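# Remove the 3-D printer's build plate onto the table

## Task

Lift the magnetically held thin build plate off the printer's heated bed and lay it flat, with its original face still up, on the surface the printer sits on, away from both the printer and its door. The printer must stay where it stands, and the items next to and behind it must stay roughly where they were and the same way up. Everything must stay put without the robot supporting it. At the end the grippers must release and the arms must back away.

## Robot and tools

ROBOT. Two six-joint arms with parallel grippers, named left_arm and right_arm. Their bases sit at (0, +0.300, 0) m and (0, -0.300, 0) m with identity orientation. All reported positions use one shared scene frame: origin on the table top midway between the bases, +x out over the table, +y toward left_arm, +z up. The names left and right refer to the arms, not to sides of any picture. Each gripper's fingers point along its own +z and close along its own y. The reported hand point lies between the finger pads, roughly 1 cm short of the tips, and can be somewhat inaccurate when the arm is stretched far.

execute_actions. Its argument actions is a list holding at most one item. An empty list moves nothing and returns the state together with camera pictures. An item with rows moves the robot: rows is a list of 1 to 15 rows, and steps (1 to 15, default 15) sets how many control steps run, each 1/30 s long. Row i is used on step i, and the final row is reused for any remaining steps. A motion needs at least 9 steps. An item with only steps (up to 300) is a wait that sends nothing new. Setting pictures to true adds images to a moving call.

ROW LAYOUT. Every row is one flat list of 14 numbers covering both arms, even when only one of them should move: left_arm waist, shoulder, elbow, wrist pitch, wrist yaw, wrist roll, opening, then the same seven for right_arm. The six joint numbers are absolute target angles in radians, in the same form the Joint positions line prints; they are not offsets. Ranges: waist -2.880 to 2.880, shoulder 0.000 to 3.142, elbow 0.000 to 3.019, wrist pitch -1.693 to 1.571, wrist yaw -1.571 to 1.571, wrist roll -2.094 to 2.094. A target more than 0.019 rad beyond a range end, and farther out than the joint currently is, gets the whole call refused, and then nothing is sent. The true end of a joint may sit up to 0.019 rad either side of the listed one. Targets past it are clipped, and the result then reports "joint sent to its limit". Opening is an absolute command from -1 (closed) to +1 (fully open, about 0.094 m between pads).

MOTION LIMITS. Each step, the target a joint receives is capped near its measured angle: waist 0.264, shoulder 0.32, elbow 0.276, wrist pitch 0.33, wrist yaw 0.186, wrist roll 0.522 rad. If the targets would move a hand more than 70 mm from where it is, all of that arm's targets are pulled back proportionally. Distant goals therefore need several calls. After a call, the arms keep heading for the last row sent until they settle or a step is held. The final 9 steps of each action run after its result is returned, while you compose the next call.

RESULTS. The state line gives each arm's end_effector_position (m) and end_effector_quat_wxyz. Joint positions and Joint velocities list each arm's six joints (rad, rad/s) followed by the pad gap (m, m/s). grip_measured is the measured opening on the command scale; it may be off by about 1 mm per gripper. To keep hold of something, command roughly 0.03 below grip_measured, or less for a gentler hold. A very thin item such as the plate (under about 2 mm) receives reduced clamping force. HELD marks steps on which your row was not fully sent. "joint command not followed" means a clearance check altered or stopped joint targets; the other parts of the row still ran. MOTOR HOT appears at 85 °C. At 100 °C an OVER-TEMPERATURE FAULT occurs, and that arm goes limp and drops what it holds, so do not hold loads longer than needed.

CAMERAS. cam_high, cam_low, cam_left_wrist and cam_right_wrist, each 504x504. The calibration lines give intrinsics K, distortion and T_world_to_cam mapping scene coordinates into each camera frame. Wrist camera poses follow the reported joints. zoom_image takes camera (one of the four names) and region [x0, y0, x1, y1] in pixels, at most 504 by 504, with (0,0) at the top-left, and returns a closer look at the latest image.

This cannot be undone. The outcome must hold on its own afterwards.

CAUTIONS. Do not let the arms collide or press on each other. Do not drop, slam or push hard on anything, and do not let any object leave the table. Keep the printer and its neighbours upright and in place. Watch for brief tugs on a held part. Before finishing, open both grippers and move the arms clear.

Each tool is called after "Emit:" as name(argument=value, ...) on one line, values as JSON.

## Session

Emit:
show_instructions()

Emit:
execute_actions(actions=[])

Reference images for this scene: printer card page 3.

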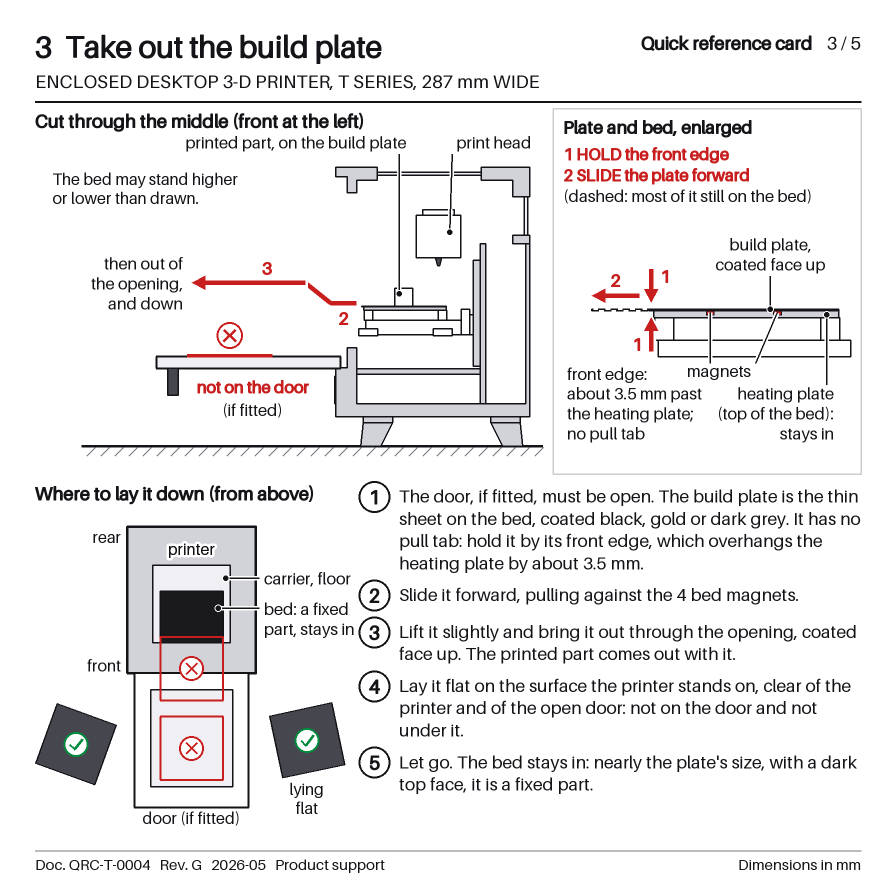

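Scene clock: 0.00 s of 4100.00 s.
left_arm: end_effector_position=(+0.5208, +0.3038, +0.4912) grip_measured=+1.000 end_effector_quat_wxyz=(+0.707, -0.004, +0.707, -0.006) | right_arm: end_effector_position=(+0.5163, -0.3074, +0.4839) grip_measured=+1.000 end_effector_quat_wxyz=(+0.700, +0.007, +0.714, -0.001)
Joint positions: left_arm=[ 0.014  1.051  1.046  0.006  0.017 -0.015  0.094] | right_arm=[-0.015  1.039  1.032 -0.011 -0.003  0.008  0.094]
Joint velocities: left_arm=[-0.005  0.005 -0.032  0.017  0.007 -0.007  0.   ] | right_arm=[-0.015 -0.005 -0.007  0.002  0.007 -0.051  0.   ]
Motor temperatures (°C, as the motors report them): left_arm=[27 27 28 28 28 27] | right_arm=[25 25 27 27 27 29]

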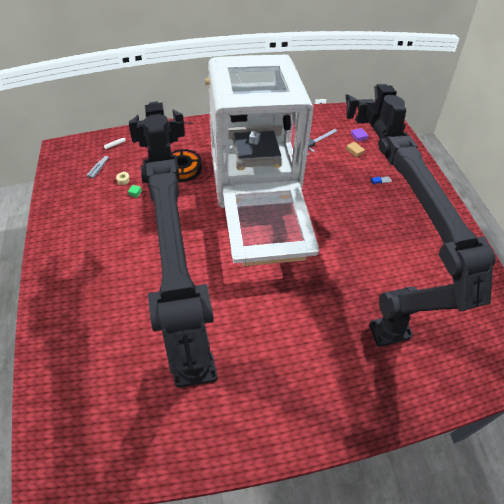

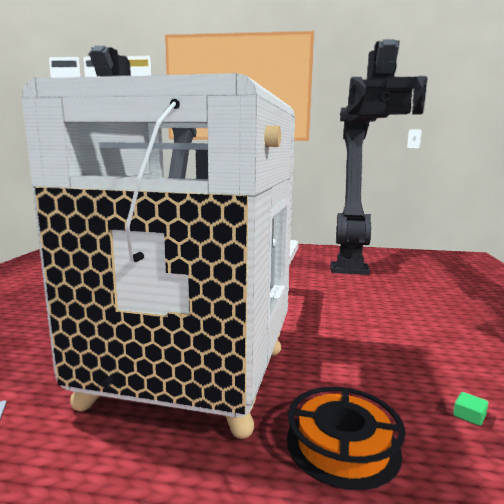

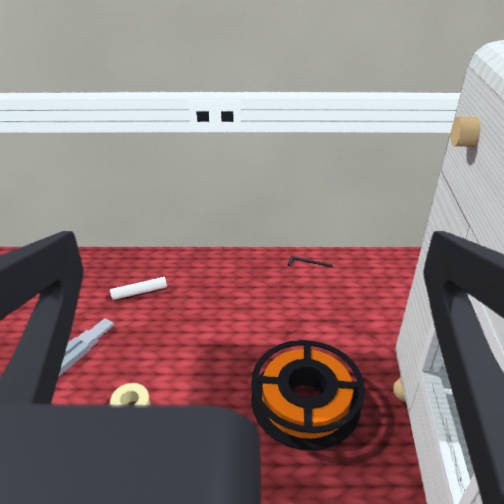

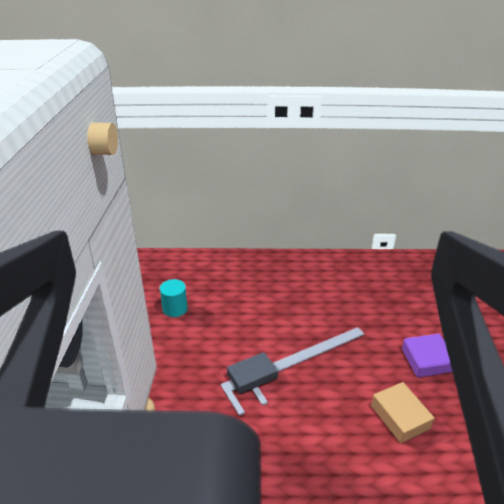

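Emit:
zoom_image(camera="cam_high", region=[190, 40, 340, 280])

Emit:
zoom_image(camera="cam_high", region=[215, 105, 315, 195])

Region (190, 40, 340, 280) of cam_high's 504x504 image, scaled by 2.100, with more detail than that image has; it fills the left 315 columns of this view, and the rest is white.

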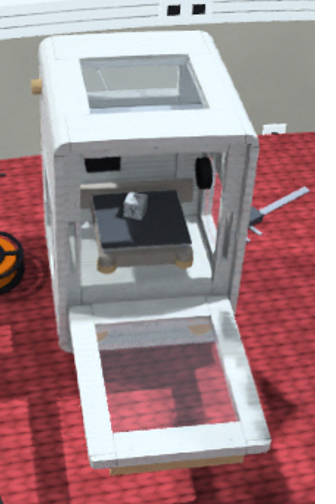

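Region (215, 105, 315, 195) of cam_high's 504x504 image, scaled by 5.040, with more detail than that image has; it fills the top 454 rows of this view, and the rest is white.

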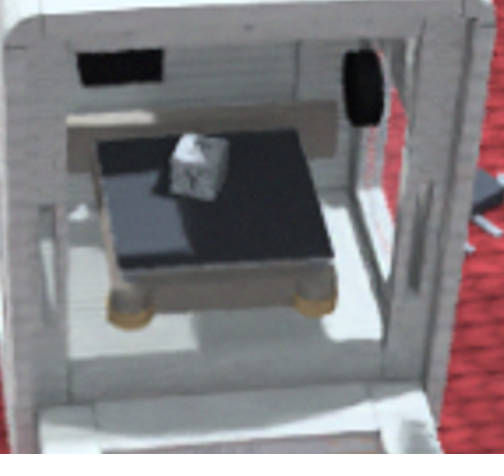

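Emit:
execute_actions(actions=[{"rows": [[0.0119,1.051,1.050,0.006,0.0151,-0.0108,0.95,-0.015,1.039,1.032,-0.011,-0.003,0.008,1],[0.0059,1.051,1.053,0.006,0.0097,0.0017,0.88,-0.015,1.039,1.032,-0.011,-0.003,0.008,1],[-0.0037,1.051,1.056,0.006,0.0009,0.0217,0.8,-0.015,1.039,1.032,-0.011,-0.003,0.008,1],[-0.0168,1.051,1.056,0.006,-0.0110,0.0487,0.7,-0.015,1.039,1.032,-0.011,-0.003,0.008,1],[-0.0331,1.051,1.056,0.006,-0.0258,0.0824,0.6,-0.015,1.039,1.032,-0.011,-0.003,0.008,1],[-0.0524,1.051,1.056,0.006,-0.0433,0.1223,0.5,-0.015,1.039,1.032,-0.011,-0.003,0.008,1],[-0.0742,1.051,1.056,0.006,-0.0631,0.1674,0.4,-0.015,1.039,1.032,-0.011,-0.003,0.008,1],[-0.0985,1.051,1.056,0.006,-0.0851,0.2176,0.3,-0.015,1.039,1.032,-0.011,-0.003,0.008,1],[-0.1250,1.051,1.056,0.006,-0.1092,0.2724,0.2,-0.015,1.039,1.032,-0.011,-0.003,0.008,1],[-0.1533,1.051,1.056,0.006,-0.1349,0.3310,0.1,-0.015,1.039,1.032,-0.011,-0.003,0.008,1],[-0.1833,1.051,1.056,0.006,-0.1622,0.3931,0.0,-0.015,1.039,1.032,-0.011,-0.003,0.008,1],[-0.2147,1.051,1.056,0.006,-0.1906,0.4580,-0.1,-0.015,1.039,1.032,-0.011,-0.003,0.008,1],[-0.2473,1.0525,1.0554,0.0081,-0.2202,0.5254,-0.2,-0.015,1.039,1.032,-0.011,-0.003,0.008,1],[-0.2807,1.0568,1.0536,0.0143,-0.2506,0.5945,-0.3,-0.015,1.039,1.032,-0.011,-0.003,0.008,1],[-0.3148,1.0637,1.0508,0.0242,-0.2815,0.6650,-0.4,-0.015,1.039,1.032,-0.011,-0.003,0.008,1]], "steps": 15}])

Emit:
execute_actions(actions=[{"rows": [[-0.3492,1.0731,1.0469,0.0376,-0.3128,0.7363,-0.5,-0.015,1.039,1.032,-0.011,-0.003,0.008,1],[-0.3838,1.0847,1.0421,0.0543,-0.3442,0.8077,-0.6,-0.015,1.039,1.032,-0.011,-0.003,0.008,1],[-0.4182,1.0985,1.0364,0.0740,-0.3755,0.8790,-0.7,-0.015,1.039,1.032,-0.011,-0.003,0.008,1],[-0.4523,1.1142,1.0299,0.0964,-0.4064,0.9495,-0.78,-0.015,1.039,1.032,-0.011,-0.003,0.008,1],[-0.4857,1.1316,1.0227,0.1213,-0.4368,1.0186,-0.83,-0.015,1.039,1.032,-0.011,-0.003,0.008,1],[-0.5183,1.1505,1.0149,0.1484,-0.4664,1.0860,-0.85,-0.015,1.039,1.032,-0.011,-0.003,0.008,1],[-0.5497,1.1708,1.0065,0.1774,-0.4948,1.1509,-0.85,-0.015,1.039,1.032,-0.011,-0.003,0.008,1],[-0.5797,1.1923,0.9977,0.2083,-0.5221,1.2130,-0.85,-0.015,1.039,1.032,-0.011,-0.003,0.008,1],[-0.6080,1.2148,0.9884,0.2404,-0.5478,1.2716,-0.85,-0.015,1.039,1.032,-0.011,-0.003,0.008,1],[-0.6345,1.2381,0.9788,0.2738,-0.5719,1.3264,-0.85,-0.015,1.039,1.032,-0.011,-0.003,0.008,1],[-0.6588,1.2620,0.9689,0.3080,-0.5939,1.3766,-0.85,-0.015,1.039,1.032,-0.011,-0.003,0.008,1],[-0.6806,1.2864,0.9588,0.3430,-0.6137,1.4217,-0.85,-0.015,1.039,1.032,-0.011,-0.003,0.008,1],[-0.6999,1.3111,0.9486,0.3783,-0.6312,1.4616,-0.85,-0.015,1.039,1.032,-0.011,-0.003,0.008,1],[-0.7162,1.3359,0.9384,0.4137,-0.6460,1.4953,-0.85,-0.015,1.039,1.032,-0.011,-0.003,0.008,1],[-0.7293,1.3606,0.9282,0.4490,-0.6579,1.5223,-0.85,-0.015,1.039,1.032,-0.011,-0.003,0.008,1]], "steps": 15}])

Emit:
execute_actions(actions=[{"rows": [[-0.7389,1.3850,0.9181,0.4840,-0.6667,1.5423,-0.85,-0.015,1.039,1.032,-0.011,-0.003,0.008,1],[-0.7449,1.4089,0.9082,0.5182,-0.6721,1.5548,-0.85,-0.015,1.039,1.032,-0.011,-0.003,0.008,1],[-0.747,1.4322,0.8986,0.5516,-0.674,1.559,-0.85,-0.015,1.039,1.032,-0.011,-0.003,0.008,1],[-0.747,1.4547,0.8893,0.5837,-0.674,1.559,-0.85,-0.015,1.039,1.032,-0.011,-0.003,0.008,1],[-0.747,1.4762,0.8805,0.6146,-0.674,1.559,-0.85,-0.015,1.039,1.032,-0.011,-0.003,0.008,1],[-0.747,1.4965,0.8721,0.6436,-0.674,1.559,-0.85,-0.015,1.039,1.032,-0.011,-0.003,0.008,1],[-0.747,1.5154,0.8643,0.6707,-0.674,1.559,-0.85,-0.015,1.039,1.032,-0.011,-0.003,0.008,1],[-0.747,1.5328,0.8571,0.6956,-0.674,1.559,-0.85,-0.015,1.039,1.032,-0.011,-0.003,0.008,1],[-0.747,1.5485,0.8506,0.7180,-0.674,1.559,-0.85,-0.015,1.039,1.032,-0.011,-0.003,0.008,1],[-0.747,1.5623,0.8449,0.7377,-0.674,1.559,-0.85,-0.015,1.039,1.032,-0.011,-0.003,0.008,1],[-0.747,1.5739,0.8401,0.7544,-0.674,1.559,-0.85,-0.015,1.039,1.032,-0.011,-0.003,0.008,1],[-0.747,1.5833,0.8362,0.7678,-0.674,1.559,-0.85,-0.015,1.039,1.032,-0.011,-0.003,0.008,1],[-0.747,1.5902,0.8334,0.7777,-0.674,1.559,-0.85,-0.015,1.039,1.032,-0.011,-0.003,0.008,1],[-0.747,1.5945,0.8316,0.7839,-0.674,1.559,-0.85,-0.015,1.039,1.032,-0.011,-0.003,0.008,1],[-0.747,1.596,0.831,0.786,-0.674,1.559,-0.85,-0.015,1.039,1.032,-0.011,-0.003,0.008,1]], "steps": 15}], pictures=true)

Emit:
execute_actions(actions=[{"steps": 16}], pictures=true)

Scene clock: 8.80 s of 4100.00 s.
left_arm: end_effector_position=(+0.5207, +0.3019, +0.4912) grip_measured=+0.554 end_effector_quat_wxyz=(+0.707, +0.001, +0.707, +0.018) | right_arm: end_effector_position=(+0.5163, -0.3074, +0.4839) grip_measured=+1.000 end_effector_quat_wxyz=(+0.700, +0.007, +0.714, -0.001)
Joint positions: left_arm=[-0.005  1.051  1.046  0.006 -0.03   0.027  0.073] | right_arm=[-0.015  1.039  1.032 -0.011 -0.003  0.008  0.094]
Joint velocities: left_arm=[-0.347 -0.005 -0.027 -0.012 -0.403  0.491 -0.105] | right_arm=[ 0.005 -0.015 -0.007  0.002 -0.037  0.095  0.   ]
Motor temperatures (°C, as the motors report them): left_arm=[27 27 30 28 28 27] | right_arm=[25 26 30 27 27 29]
Steps of this call (steps 1 to 90: nothing new was sent; then 5.60 s passed at rest; steps 91 to 96: the first 6 steps of this action). Readings (joint positions):
91: left_arm=[0.014 1.051 1.046 0.006 0.017 -0.015] | right_arm=[-0.015 1.039 1.032 -0.011 -0.003 0.008]
92: left_arm=[0.014 1.051 1.046 0.006 0.015 -0.014] | right_arm=[-0.015 1.039 1.032 -0.011 -0.003 0.008]
94: left_arm=[0.010 1.051 1.046 0.006 -0.001 -0.003] | right_arm=[-0.015 1.039 1.032 -0.011 -0.003 0.008]
96: the state above

Scene clock: 9.30 s of 4100.00 s.
left_arm: end_effector_position=(+0.4948, +0.1374, +0.4871) grip_measured=-0.834 end_effector_quat_wxyz=(+0.668, +0.269, +0.642, +0.265) | right_arm: end_effector_position=(+0.5163, -0.3074, +0.4839) grip_measured=+1.000 end_effector_quat_wxyz=(+0.700, +0.007, +0.714, -0.001)
Joint positions: left_arm=[-0.457  1.084  1.037  0.083 -0.439  0.79   0.008] | right_arm=[-0.015  1.039  1.032 -0.011 -0.003  0.008  0.094]
Joint velocities: left_arm=[-1.011  0.386 -0.105  0.725 -0.755  1.868 -0.029] | right_arm=[-0.015 -0.005 -0.012 -0.007 -0.037 -0.066  0.   ]
Motor temperatures (°C, as the motors report them): left_arm=[27 27 31 28 28 27] | right_arm=[25 26 30 27 27 29]
Steps of this call (steps 1 to 9: the last 9 steps of your previous action; steps 10 to 15: the first 6 steps of this action). Readings (joint positions):
10: left_arm=[-0.284 1.052 1.046 0.007 -0.284 0.464] | right_arm=[-0.015 1.039 1.032 -0.011 -0.003 0.008]
11: left_arm=[-0.319 1.053 1.046 0.012 -0.315 0.527] | right_arm=[-0.015 1.039 1.032 -0.011 -0.003 0.008]
13: left_arm=[-0.389 1.063 1.043 0.040 -0.378 0.657] | right_arm=[-0.015 1.039 1.032 -0.011 -0.003 0.008]
15: the state above

Scene clock: 9.80 s of 4100.00 s.
left_arm: end_effector_position=(+0.4912, -0.0175, +0.3040) grip_measured=-0.848 end_effector_quat_wxyz=(+0.534, +0.507, +0.500, +0.455) | right_arm: end_effector_position=(+0.5163, -0.3074, +0.4839) grip_measured=+1.000 end_effector_quat_wxyz=(+0.700, +0.007, +0.714, -0.001)
Joint positions: left_arm=[-0.756  1.453  0.882  0.553 -0.669  1.486  0.007] | right_arm=[-0.015  1.039  1.032 -0.011 -0.003  0.008  0.094]
Joint velocities: left_arm=[ 0.015  0.63  -0.247  0.901 -0.066  0.476 -0.001] | right_arm=[-0.005 -0.005 -0.007 -0.007 -0.007  0.051  0.   ]
Motor temperatures (°C, as the motors report them): left_arm=[27 27 31 28 28 27] | right_arm=[25 26 30 27 27 29]
Steps of this call (steps 1 to 9: the last 9 steps of your previous action; steps 10 to 15: the first 6 steps of this action). Readings (joint positions):
10: left_arm=[-0.721 1.328 0.937 0.390 -0.654 1.361] | right_arm=[-0.015 1.039 1.032 -0.011 -0.003 0.008]
11: left_arm=[-0.735 1.355 0.925 0.423 -0.661 1.396] | right_arm=[-0.015 1.039 1.032 -0.011 -0.003 0.008]
13: left_arm=[-0.752 1.407 0.902 0.489 -0.668 1.451] | right_arm=[-0.015 1.039 1.032 -0.011 -0.003 0.008]
15: the state above
camera_calibration (this result's frames):
cam_left_wrist: T_world_to_cam=[[-0.0102167, -0.0812932, -0.996638, 0.305448], [-0.516509, 0.85386, -0.0643524, 0.290754], [0.856221, 0.514115, -0.0507123, -0.271805], [0, 0, 0, 1]] pos_world=[0.386022, -0.083693, 0.309348]

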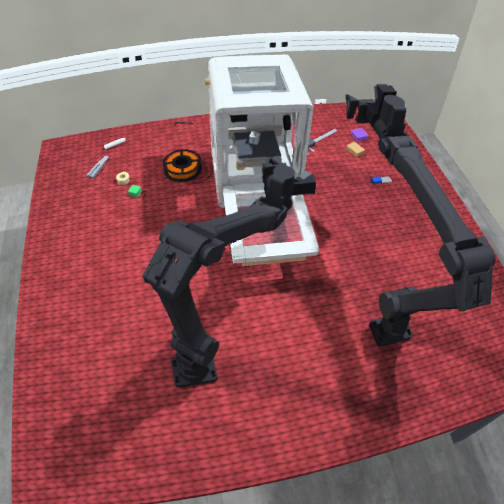

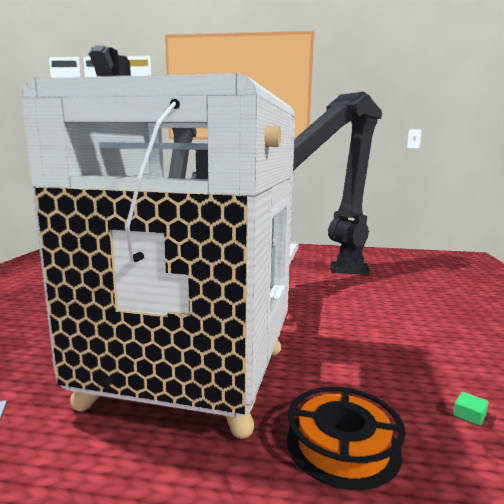

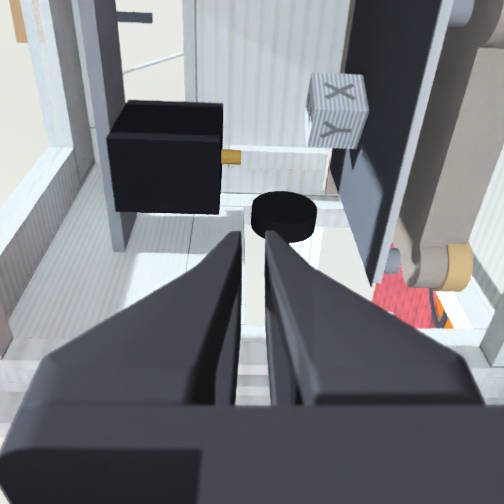

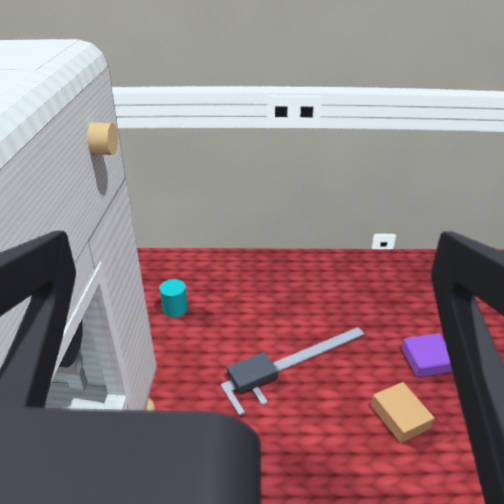

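Scene clock: 10.33 s of 4100.00 s.
left_arm: end_effector_position=(+0.4964, -0.0199, +0.2447) grip_measured=-0.848 end_effector_quat_wxyz=(+0.526, +0.514, +0.486, +0.472) | right_arm: end_effector_position=(+0.5163, -0.3074, +0.4839) grip_measured=+1.000 end_effector_quat_wxyz=(+0.700, +0.007, +0.714, -0.001)
Joint positions: left_arm=[-0.754  1.586  0.825  0.76  -0.672  1.545  0.007] | right_arm=[-0.015  1.039  1.032 -0.011 -0.003  0.008  0.094]
Joint velocities: left_arm=[ 0.015  0.005 -0.022  0.002  0.007  0.022 -0.001] | right_arm=[-0.005  0.005  0.002 -0.012 -0.051 -0.037  0.   ]
Motor temperatures (°C, as the motors report them): left_arm=[27 27 31 28 28 27] | right_arm=[25 26 30 27 27 29]
Kept back: nothing.
Steps of this call (steps 1 to 9: the last 9 steps of your previous action; steps 10 to 16: the robot went on to your last target). Readings (joint positions):
1: left_arm=[-0.756 1.474 0.873 0.582 -0.671 1.498] | right_arm=[-0.015 1.039 1.032 -0.011 -0.003 0.008]
2: left_arm=[-0.755 1.493 0.865 0.611 -0.671 1.508] | right_arm=[-0.015 1.039 1.032 -0.011 -0.003 0.008]
4: left_arm=[-0.754 1.527 0.851 0.663 -0.672 1.522] | right_arm=[-0.015 1.039 1.032 -0.011 -0.003 0.008]
8: left_arm=[-0.754 1.573 0.831 0.733 -0.672 1.537] | right_arm=[-0.015 1.039 1.032 -0.011 -0.003 0.008]
16: the state above
camera_calibration (this result's frames):
cam_left_wrist: T_world_to_cam=[[0.00835265, -0.0349982, -0.999352, 0.238528], [-0.519471, 0.853802, -0.0342426, 0.285752], [0.854447, 0.519421, -0.011049, -0.286784], [0, 0, 0, 1]] pos_world=[0.39149, -0.086666, 0.24499]

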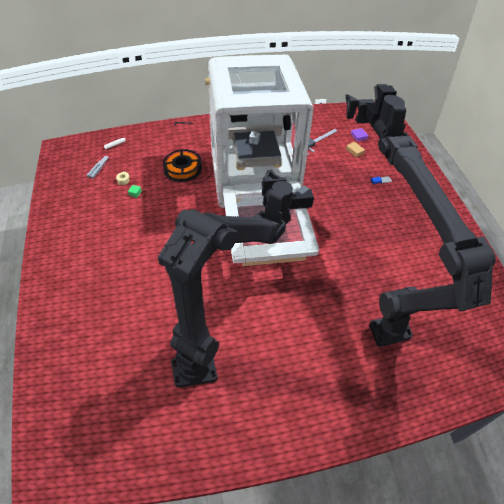

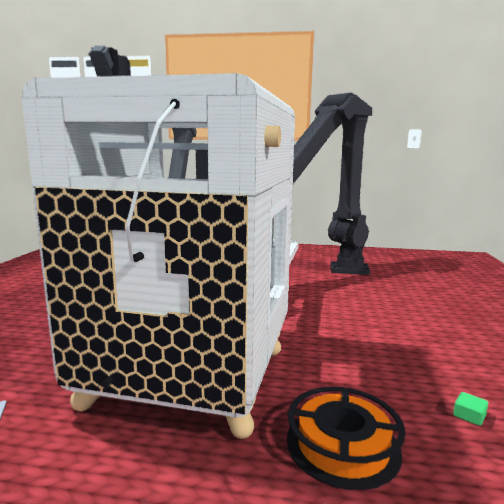

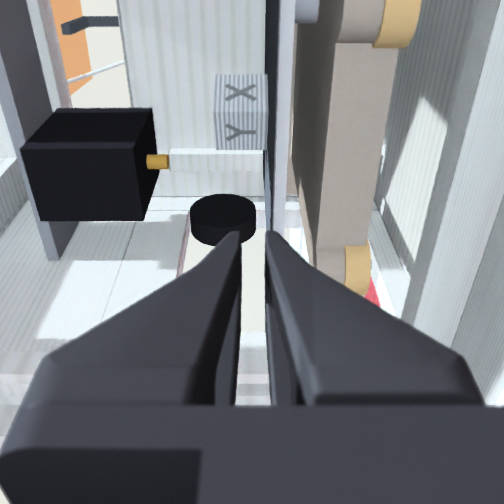

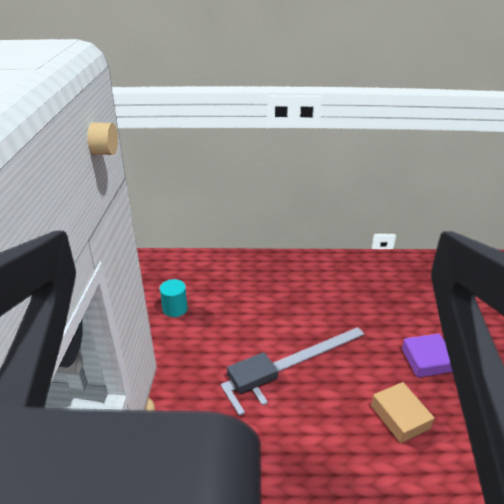

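Emit:
zoom_image(camera="cam_left_wrist", region=[220, 0, 330, 260])

Emit:
zoom_image(camera="cam_left_wrist", region=[240, 0, 320, 60])

Emit:
zoom_image(camera="cam_left_wrist", region=[230, 140, 310, 250])

Region (220, 0, 330, 260) of cam_left_wrist's 504x504 image, scaled by 1.938, with more detail than that image has; it fills the left 213 columns of this view, and the rest is white.

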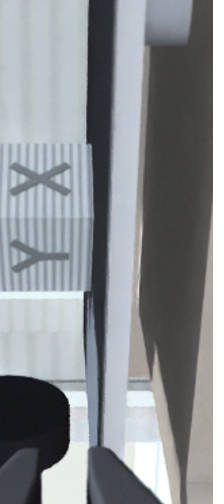

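Region (240, 0, 320, 60) of cam_left_wrist's 504x504 image, scaled by 6.300, with more detail than that image has; it fills the top 378 rows of this view, and the rest is white.

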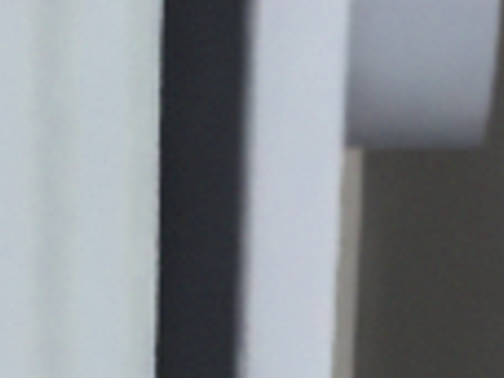

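Region (230, 140, 310, 250) of cam_left_wrist's 504x504 image, scaled by 4.582, with more detail than that image has; it fills the left 367 columns of this view, and the rest is white.

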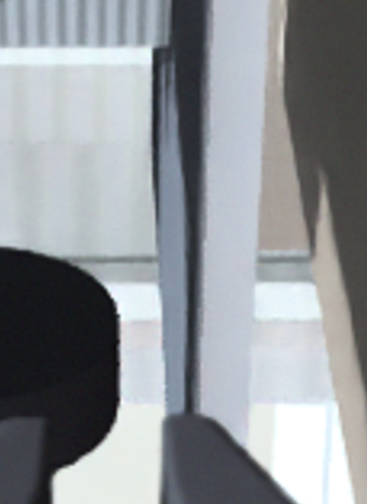

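Emit:
zoom_image(camera="cam_left_wrist", region=[280, 0, 504, 180])

Emit:
zoom_image(camera="cam_left_wrist", region=[280, 170, 504, 350])

Region (280, 0, 504, 180) of cam_left_wrist's 504x504 image, scaled by 2.250, with more detail than that image has; it fills the top 405 rows of this view, and the rest is white.

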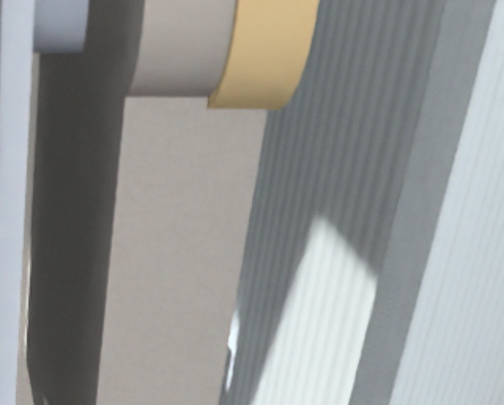

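Region (280, 170, 504, 350) of cam_left_wrist's 504x504 image, scaled by 2.250, with more detail than that image has; it fills the top 405 rows of this view, and the rest is white.

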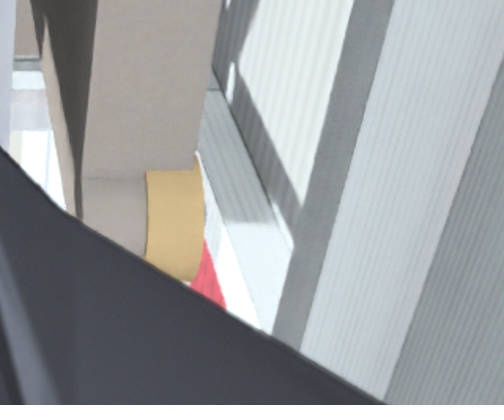

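Emit:
execute_actions(actions=[{"rows": [[-0.7476,1.5968,0.846,0.772,-0.6716,1.559,-0.85,-0.015,1.039,1.032,-0.011,-0.003,0.008,1],[-0.7463,1.5992,0.864,0.758,-0.6683,1.559,-0.85,-0.015,1.039,1.032,-0.011,-0.003,0.008,1],[-0.7444,1.6029,0.8830,0.7440,-0.6664,1.559,-0.85,-0.015,1.039,1.032,-0.011,-0.003,0.008,1],[-0.7418,1.6079,0.8887,0.7433,-0.6638,1.559,-0.85,-0.015,1.039,1.032,-0.011,-0.003,0.008,1],[-0.7386,1.6140,0.8957,0.7424,-0.6606,1.559,-0.85,-0.015,1.039,1.032,-0.011,-0.003,0.008,1],[-0.7349,1.6211,0.9039,0.7413,-0.6569,1.559,-0.85,-0.015,1.039,1.032,-0.011,-0.003,0.008,1],[-0.7307,1.6290,0.9130,0.7401,-0.6527,1.559,-0.85,-0.015,1.039,1.032,-0.011,-0.003,0.008,1],[-0.7262,1.6376,0.9230,0.7389,-0.6482,1.559,-0.85,-0.015,1.039,1.032,-0.011,-0.003,0.008,1],[-0.7214,1.6468,0.9335,0.7375,-0.6434,1.559,-0.85,-0.015,1.039,1.032,-0.011,-0.003,0.008,1],[-0.7164,1.6563,0.9446,0.7361,-0.6384,1.559,-0.85,-0.015,1.039,1.032,-0.011,-0.003,0.008,1],[-0.7112,1.6662,0.9560,0.7347,-0.6332,1.559,-0.85,-0.015,1.039,1.032,-0.011,-0.003,0.008,1],[-0.7060,1.6762,0.9675,0.7332,-0.6280,1.559,-0.85,-0.015,1.039,1.032,-0.011,-0.003,0.008,1],[-0.7008,1.6862,0.9790,0.7317,-0.6228,1.559,-0.85,-0.015,1.039,1.032,-0.011,-0.003,0.008,1],[-0.6956,1.6961,0.9904,0.7303,-0.6176,1.559,-0.85,-0.015,1.039,1.032,-0.011,-0.003,0.008,1],[-0.6906,1.7056,1.0015,0.7289,-0.6126,1.559,-0.85,-0.015,1.039,1.032,-0.011,-0.003,0.008,1]], "steps": 15}])

Emit:
execute_actions(actions=[{"rows": [[-0.6858,1.7148,1.0120,0.7275,-0.6078,1.559,-0.85,-0.015,1.039,1.032,-0.011,-0.003,0.008,1],[-0.6813,1.7234,1.0220,0.7263,-0.6033,1.559,-0.85,-0.015,1.039,1.032,-0.011,-0.003,0.008,1],[-0.6771,1.7313,1.0311,0.7251,-0.5991,1.559,-0.85,-0.015,1.039,1.032,-0.011,-0.003,0.008,1],[-0.6734,1.7384,1.0393,0.7240,-0.5954,1.559,-0.85,-0.015,1.039,1.032,-0.011,-0.003,0.008,1],[-0.6702,1.7445,1.0463,0.7231,-0.5922,1.559,-0.85,-0.015,1.039,1.032,-0.011,-0.003,0.008,1],[-0.6676,1.7495,1.0520,0.7224,-0.5896,1.559,-0.85,-0.015,1.039,1.032,-0.011,-0.003,0.008,1],[-0.6657,1.7532,1.0564,0.7219,-0.5877,1.559,-0.85,-0.015,1.039,1.032,-0.011,-0.003,0.008,1],[-0.6644,1.7556,1.0591,0.7215,-0.5864,1.559,-0.85,-0.015,1.039,1.032,-0.011,-0.003,0.008,1],[-0.664,1.7564,1.060,0.7214,-0.586,1.559,-0.85,-0.015,1.039,1.032,-0.011,-0.003,0.008,1]], "steps": 9}])

Emit:
execute_actions(actions=[{"steps": 17}], pictures=true)

Scene clock: 20.60 s of 4100.00 s.
left_arm: end_effector_position=(+0.4996, -0.0222, +0.2477) grip_measured=-0.848 end_effector_quat_wxyz=(+0.529, +0.514, +0.483, +0.471) | right_arm: end_effector_position=(+0.5163, -0.3074, +0.4839) grip_measured=+1.000 end_effector_quat_wxyz=(+0.700, +0.007, +0.714, -0.001)
Joint positions: left_arm=[-0.751  1.589  0.836  0.757 -0.662  1.547  0.007] | right_arm=[-0.015  1.039  1.032 -0.011 -0.003  0.008  0.094]
Joint velocities: left_arm=[ 0.063  0.083  0.208 -0.017  0.081  0.007 -0.001] | right_arm=[-0.024 -0.005 -0.007  0.022 -0.037  0.022  0.   ]
Motor temperatures (°C, as the motors report them): left_arm=[27 27 31 28 28 27] | right_arm=[25 26 30 28 27 29]
Steps of this call (steps 1 to 15: the robot went on to your last target; steps 16 to 90: nothing new was sent; then 7.07 s passed at rest; steps 91 to 96: the first 6 steps of this action). Readings (joint positions):
91: left_arm=[-0.754 1.586 0.825 0.760 -0.672 1.547] | right_arm=[-0.015 1.039 1.032 -0.011 -0.003 0.008]
92: left_arm=[-0.754 1.586 0.825 0.760 -0.671 1.547] | right_arm=[-0.015 1.039 1.032 -0.011 -0.003 0.008]
94: left_arm=[-0.753 1.586 0.828 0.759 -0.668 1.547] | right_arm=[-0.015 1.039 1.032 -0.011 -0.003 0.008]
96: the state above

Scene clock: 20.90 s of 4100.00 s.
left_arm: end_effector_position=(+0.5385, -0.0306, +0.2529) grip_measured=-0.848 end_effector_quat_wxyz=(+0.535, +0.508, +0.482, +0.472) | right_arm: end_effector_position=(+0.5163, -0.3074, +0.4839) grip_measured=+1.000 end_effector_quat_wxyz=(+0.700, +0.007, +0.714, -0.001)
Joint positions: left_arm=[-0.708  1.662  0.937  0.748 -0.619  1.547  0.007] | right_arm=[-0.015  1.039  1.032 -0.011 -0.003  0.008  0.094]
Joint velocities: left_arm=[ 0.19   0.288  0.325 -0.037  0.125 -0.022 -0.002] | right_arm=[-0.015 -0.005  0.007 -0.017  0.022 -0.066  0.   ]
Motor temperatures (°C, as the motors report them): left_arm=[27 27 31 28 28 27] | right_arm=[25 26 31 28 27 29]
Kept back: the last 9 steps of this action.
Steps of this call (steps 1 to 9: the last 9 steps of your previous action). Readings (joint positions):
1: left_arm=[-0.748 1.592 0.844 0.756 -0.658 1.547] | right_arm=[-0.015 1.039 1.032 -0.011 -0.003 0.008]
2: left_arm=[-0.745 1.597 0.853 0.756 -0.654 1.547] | right_arm=[-0.015 1.039 1.032 -0.011 -0.003 0.008]
4: left_arm=[-0.737 1.612 0.876 0.754 -0.645 1.547] | right_arm=[-0.015 1.039 1.032 -0.011 -0.003 0.008]
8: left_arm=[-0.714 1.651 0.926 0.749 -0.624 1.547] | right_arm=[-0.015 1.039 1.032 -0.011 -0.003 0.008]
9: the state above

Scene clock: 21.47 s of 4100.00 s.
left_arm: end_effector_position=(+0.5725, -0.0301, +0.2407) grip_measured=-0.848 end_effector_quat_wxyz=(+0.528, +0.511, +0.486, +0.474) | right_arm: end_effector_position=(+0.5163, -0.3074, +0.4839) grip_measured=+1.000 end_effector_quat_wxyz=(+0.700, +0.007, +0.714, -0.001)
Joint positions: left_arm=[-0.667  1.737  1.01   0.735 -0.588  1.547  0.007] | right_arm=[-0.015  1.039  1.032 -0.011 -0.003  0.008  0.094]
Joint velocities: left_arm=[-0.015  0.005  0.007  0.007 -0.022  0.007 -0.001] | right_arm=[-0.005  0.005  0.007 -0.022  0.007 -0.022  0.   ]
Motor temperatures (°C, as the motors report them): left_arm=[27 27 31 28 28 27] | right_arm=[25 26 31 28 27 29]
Kept back: nothing.
Steps of this call (steps 1 to 9: the last 9 steps of your previous action; steps 10 to 17: the robot went on to your last target). Readings (joint positions):
1: left_arm=[-0.703 1.673 0.948 0.746 -0.614 1.547] | right_arm=[-0.015 1.039 1.032 -0.011 -0.003 0.008]
2: left_arm=[-0.697 1.683 0.958 0.745 -0.609 1.547] | right_arm=[-0.015 1.039 1.032 -0.011 -0.003 0.008]
4: left_arm=[-0.686 1.702 0.976 0.742 -0.601 1.547] | right_arm=[-0.015 1.039 1.032 -0.011 -0.003 0.008]
8: left_arm=[-0.671 1.730 1.003 0.737 -0.590 1.547] | right_arm=[-0.015 1.039 1.032 -0.011 -0.003 0.008]
17: the state above
camera_calibration (this result's frames):
cam_left_wrist: T_world_to_cam=[[0.0154595, -0.0388866, -0.999124, 0.229255], [-0.521814, 0.852062, -0.0412369, 0.336836], [0.852919, 0.521995, -0.00711917, -0.346508], [0, 0, 0, 1]] pos_world=[0.467765, -0.0972143, 0.240477]

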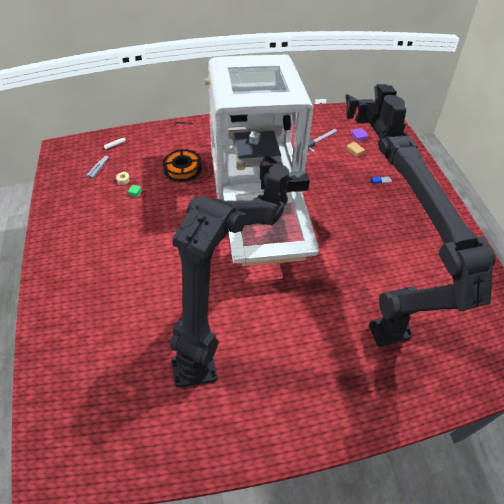

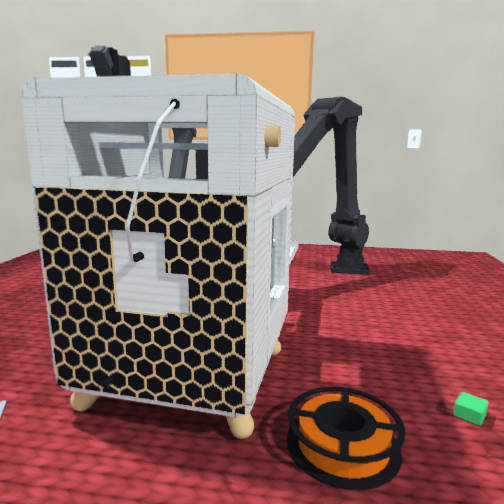

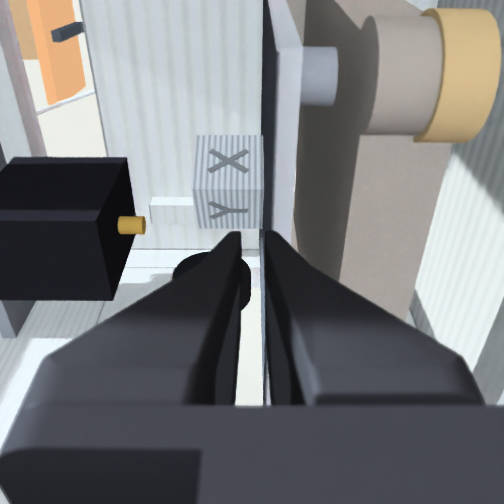

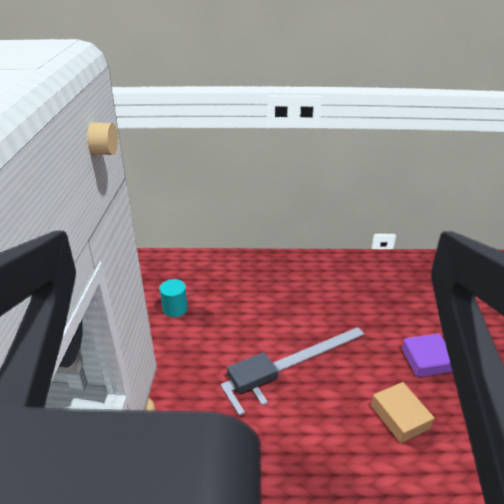

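Emit:
zoom_image(camera="cam_left_wrist", region=[240, 0, 350, 120])

Emit:
zoom_image(camera="cam_left_wrist", region=[225, 150, 315, 270])

Emit:
zoom_image(camera="cam_left_wrist", region=[320, 0, 504, 184])

Region (240, 0, 350, 120) of cam_left_wrist's 504x504 image, scaled by 4.200, with more detail than that image has; it fills the left 462 columns of this view, and the rest is white.

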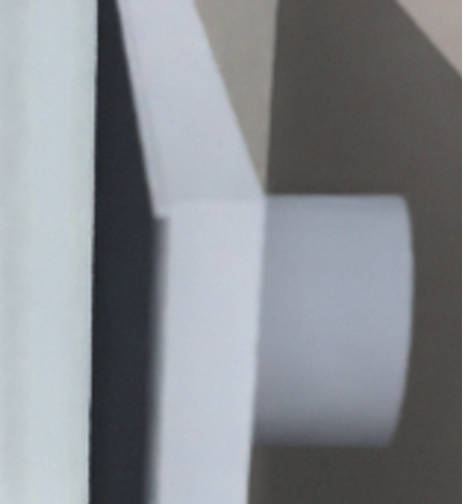

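Region (225, 150, 315, 270) of cam_left_wrist's 504x504 image, scaled by 4.200, with more detail than that image has; it fills the left 378 columns of this view, and the rest is white.

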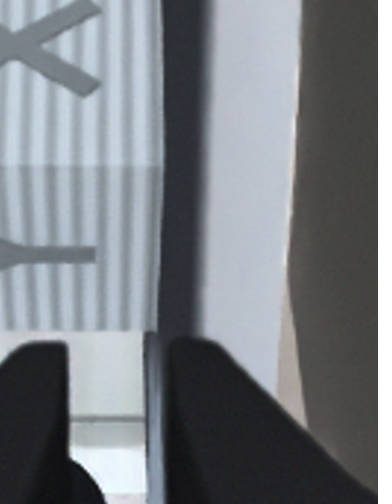

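Region (320, 0, 504, 184) of cam_left_wrist's 504x504 image, scaled by 2.739, with more detail than that image has.

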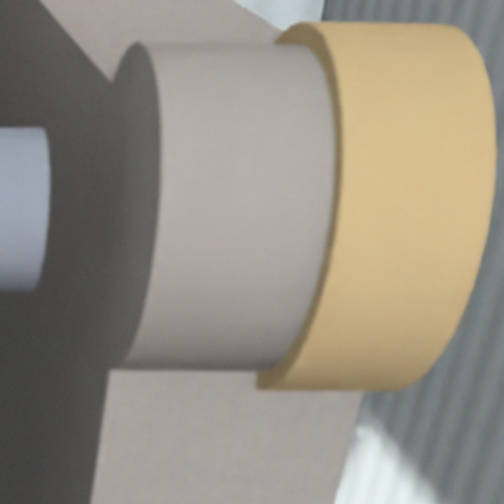

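Emit:
zoom_image(camera="cam_high", region=[225, 125, 315, 200])

Region (225, 125, 315, 200) of cam_high's 504x504 image, scaled by 5.600, with more detail than that image has.

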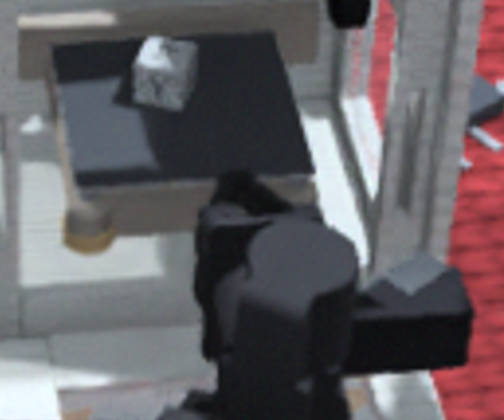

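Emit:
execute_actions(actions=[{"rows": [[-0.663,1.7572,1.060,0.7214,-0.585,1.559,-0.85,-0.015,1.039,1.032,-0.011,-0.003,0.008,1],[-0.6617,1.7580,1.060,0.7214,-0.5837,1.559,-0.85,-0.015,1.039,1.032,-0.011,-0.003,0.008,1],[-0.660,1.7588,1.060,0.7214,-0.582,1.559,-0.85,-0.015,1.039,1.032,-0.011,-0.003,0.008,1],[-0.6583,1.7596,1.060,0.7214,-0.5803,1.559,-0.85,-0.015,1.039,1.032,-0.011,-0.003,0.008,1],[-0.6566,1.7604,1.060,0.7214,-0.5786,1.559,-0.85,-0.015,1.039,1.032,-0.011,-0.003,0.008,1],[-0.6549,1.7612,1.060,0.7214,-0.5769,1.559,-0.85,-0.015,1.039,1.032,-0.011,-0.003,0.008,1],[-0.6532,1.7620,1.060,0.7214,-0.5752,1.559,-0.85,-0.015,1.039,1.032,-0.011,-0.003,0.008,1],[-0.6515,1.7628,1.060,0.7214,-0.5735,1.559,-0.85,-0.015,1.039,1.032,-0.011,-0.003,0.008,1],[-0.650,1.7636,1.060,0.7214,-0.572,1.559,-0.85,-0.015,1.039,1.032,-0.011,-0.003,0.008,1],[-0.6488,1.7644,1.060,0.7214,-0.5708,1.559,-0.85,-0.015,1.039,1.032,-0.011,-0.003,0.008,1],[-0.648,1.7644,1.060,0.7214,-0.570,1.559,-0.85,-0.015,1.039,1.032,-0.011,-0.003,0.008,1]], "steps": 11}])

Emit:
execute_actions(actions=[{"steps": 16}], pictures=true)

Scene clock: 30.00 s of 4100.00 s.
left_arm: end_effector_position=(+0.5725, -0.0303, +0.2407) grip_measured=-0.848 end_effector_quat_wxyz=(+0.528, +0.511, +0.485, +0.474) | right_arm: end_effector_position=(+0.5163, -0.3074, +0.4839) grip_measured=+1.000 end_effector_quat_wxyz=(+0.700, +0.007, +0.714, -0.001)
Joint positions: left_arm=[-0.667  1.737  1.01   0.735 -0.587  1.547  0.007] | right_arm=[-0.015  1.039  1.032 -0.011 -0.003  0.008  0.094]
Joint velocities: left_arm=[-0.015 -0.015  0.012  0.012  0.066  0.066 -0.   ] | right_arm=[ 0.005 -0.015  0.007 -0.007 -0.066 -0.022  0.   ]
Motor temperatures (°C, as the motors report them): left_arm=[27 27 32 28 28 27] | right_arm=[25 26 31 28 27 29]
Steps of this call (steps 1 to 15: the robot went on to your last target; steps 16 to 90: nothing new was sent; then 5.47 s passed at rest; steps 91 to 92: the first 2 steps of this action). Readings (joint positions):
91: left_arm=[-0.667 1.737 1.010 0.735 -0.588 1.547] | right_arm=[-0.015 1.039 1.032 -0.011 -0.003 0.008]
92: the state above

Scene clock: 30.53 s of 4100.00 s.
left_arm: end_effector_position=(+0.5772, -0.0246, +0.2395) grip_measured=-0.848 end_effector_quat_wxyz=(+0.528, +0.512, +0.485, +0.474) | right_arm: end_effector_position=(+0.5163, -0.3074, +0.4839) grip_measured=+1.000 end_effector_quat_wxyz=(+0.700, +0.007, +0.714, -0.001)
Joint positions: left_arm=[-0.653  1.739  1.01   0.735 -0.572  1.547  0.007] | right_arm=[-0.015  1.039  1.032 -0.011 -0.003  0.008  0.094]
Joint velocities: left_arm=[ 0.005 -0.005  0.002 -0.002 -0.007 -0.022  0.   ] | right_arm=[ 0.005 -0.024 -0.017  0.012  0.051  0.007  0.   ]
Motor temperatures (°C, as the motors report them): left_arm=[27 27 32 28 28 27] | right_arm=[25 26 31 28 27 29]
Kept back: nothing.
Steps of this call (steps 1 to 9: the last 9 steps of your previous action; steps 10 to 16: the robot went on to your last target). Readings (joint positions):
1: left_arm=[-0.667 1.737 1.010 0.735 -0.585 1.547] | right_arm=[-0.015 1.039 1.032 -0.011 -0.003 0.008]
2: left_arm=[-0.667 1.737 1.010 0.735 -0.584 1.547] | right_arm=[-0.015 1.039 1.032 -0.011 -0.003 0.008]
4: left_arm=[-0.666 1.737 1.010 0.735 -0.580 1.547] | right_arm=[-0.015 1.039 1.032 -0.011 -0.003 0.008]
8: left_arm=[-0.661 1.737 1.010 0.735 -0.574 1.547] | right_arm=[-0.015 1.039 1.032 -0.011 -0.003 0.008]
16: the state above
camera_calibration (this result's frames):
cam_left_wrist: T_world_to_cam=[[0.0139837, -0.0376404, -0.999194, 0.229101], [-0.520897, 0.852709, -0.0394121, 0.333579], [0.853505, 0.521028, -0.00768278, -0.353634], [0, 0, 0, 1]] pos_world=[0.472385, -0.0915693, 0.239347]

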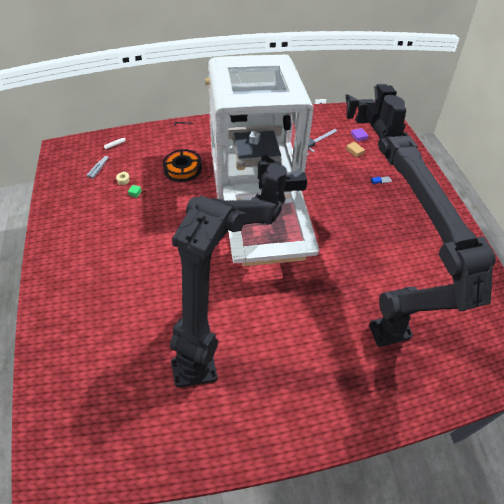

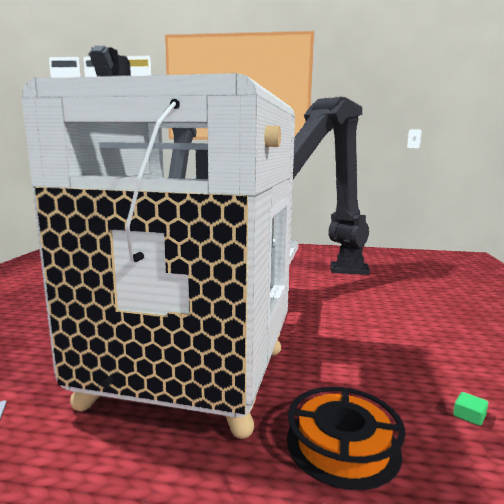

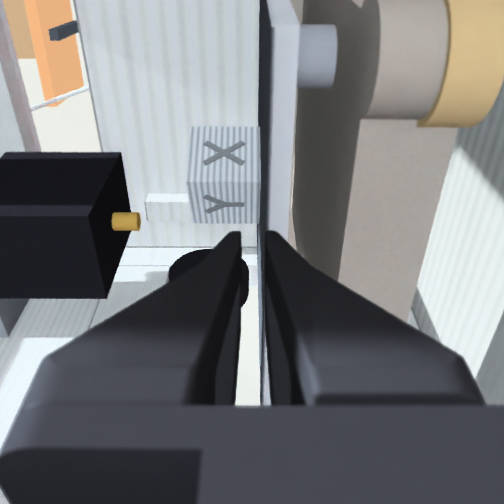

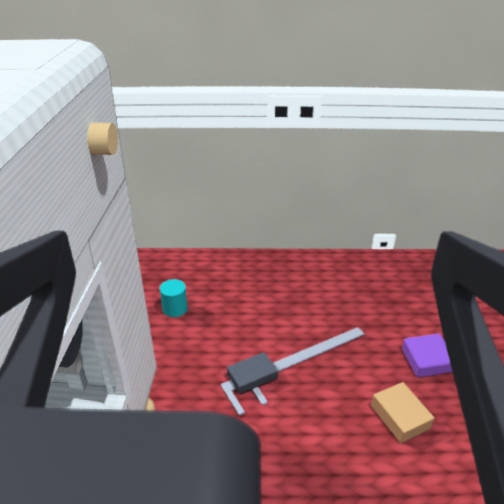

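Emit:
execute_actions(actions=[])

Scene clock: 32.53 s of 4100.00 s.
left_arm: end_effector_position=(+0.5772, -0.0247, +0.2395) grip_measured=-0.848 end_effector_quat_wxyz=(+0.528, +0.512, +0.485, +0.474) | right_arm: end_effector_position=(+0.5163, -0.3074, +0.4839) grip_measured=+1.000 end_effector_quat_wxyz=(+0.700, +0.007, +0.714, -0.001)
Joint positions: left_arm=[-0.653  1.739  1.01   0.735 -0.572  1.547  0.007] | right_arm=[-0.015  1.039  1.032 -0.011 -0.003  0.008  0.094]
Joint velocities: left_arm=[-0.005 -0.005  0.017  0.007 -0.037 -0.007 -0.001] | right_arm=[-0.005 -0.005 -0.007 -0.002  0.022 -0.007  0.   ]
Motor temperatures (°C, as the motors report them): left_arm=[27 28 32 28 28 27] | right_arm=[25 26 31 28 27 29]
Kept back: nothing.
Steps of this call (steps 1 to 15: the robot went on to your last target; steps 16 to 60: nothing new was sent). Readings (joint positions):
1: left_arm=[-0.653 1.739 1.010 0.735 -0.572 1.547] | right_arm=[-0.015 1.039 1.032 -0.011 -0.003 0.008]
2: left_arm=[-0.653 1.739 1.010 0.735 -0.572 1.547] | right_arm=[-0.015 1.039 1.032 -0.011 -0.003 0.008]
4: left_arm=[-0.653 1.739 1.010 0.735 -0.572 1.547] | right_arm=[-0.015 1.039 1.032 -0.011 -0.003 0.008]
8: left_arm=[-0.653 1.739 1.010 0.735 -0.572 1.547] | right_arm=[-0.015 1.039 1.032 -0.011 -0.003 0.008]
60: the state above
All arms were judged still, so your last target was given up. Only a new action makes them travel on or press farther. Fingers that are still opening or closing keep moving.
camera_calibration (this result's frames):
cam_left_wrist: T_world_to_cam=[[0.0139709, -0.0376437, -0.999194, 0.229106], [-0.520572, 0.852908, -0.0394112, 0.333449], [0.853704, 0.520702, -0.00768039, -0.353718], [0, 0, 0, 1]] pos_world=[0.472354, -0.0915947, 0.239347]

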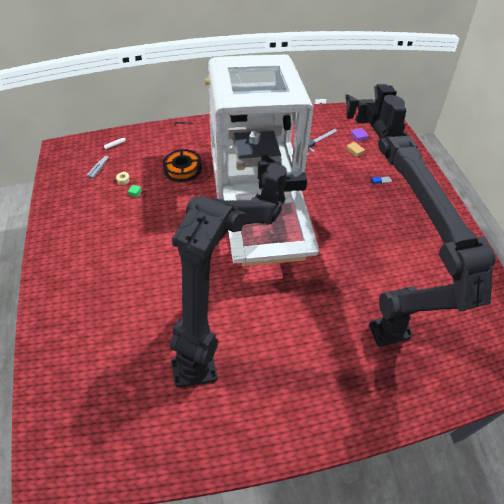

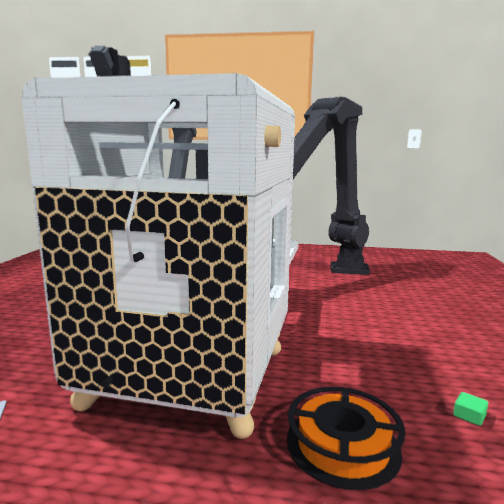

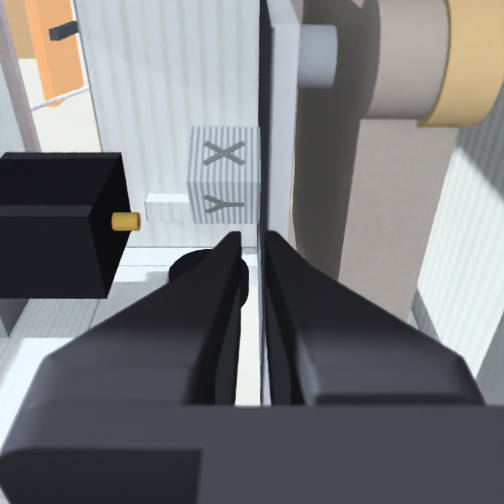

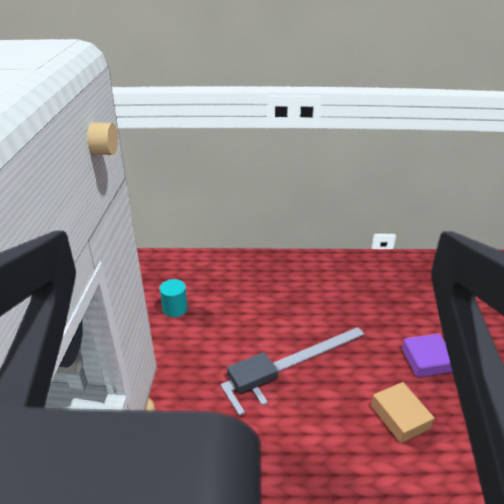

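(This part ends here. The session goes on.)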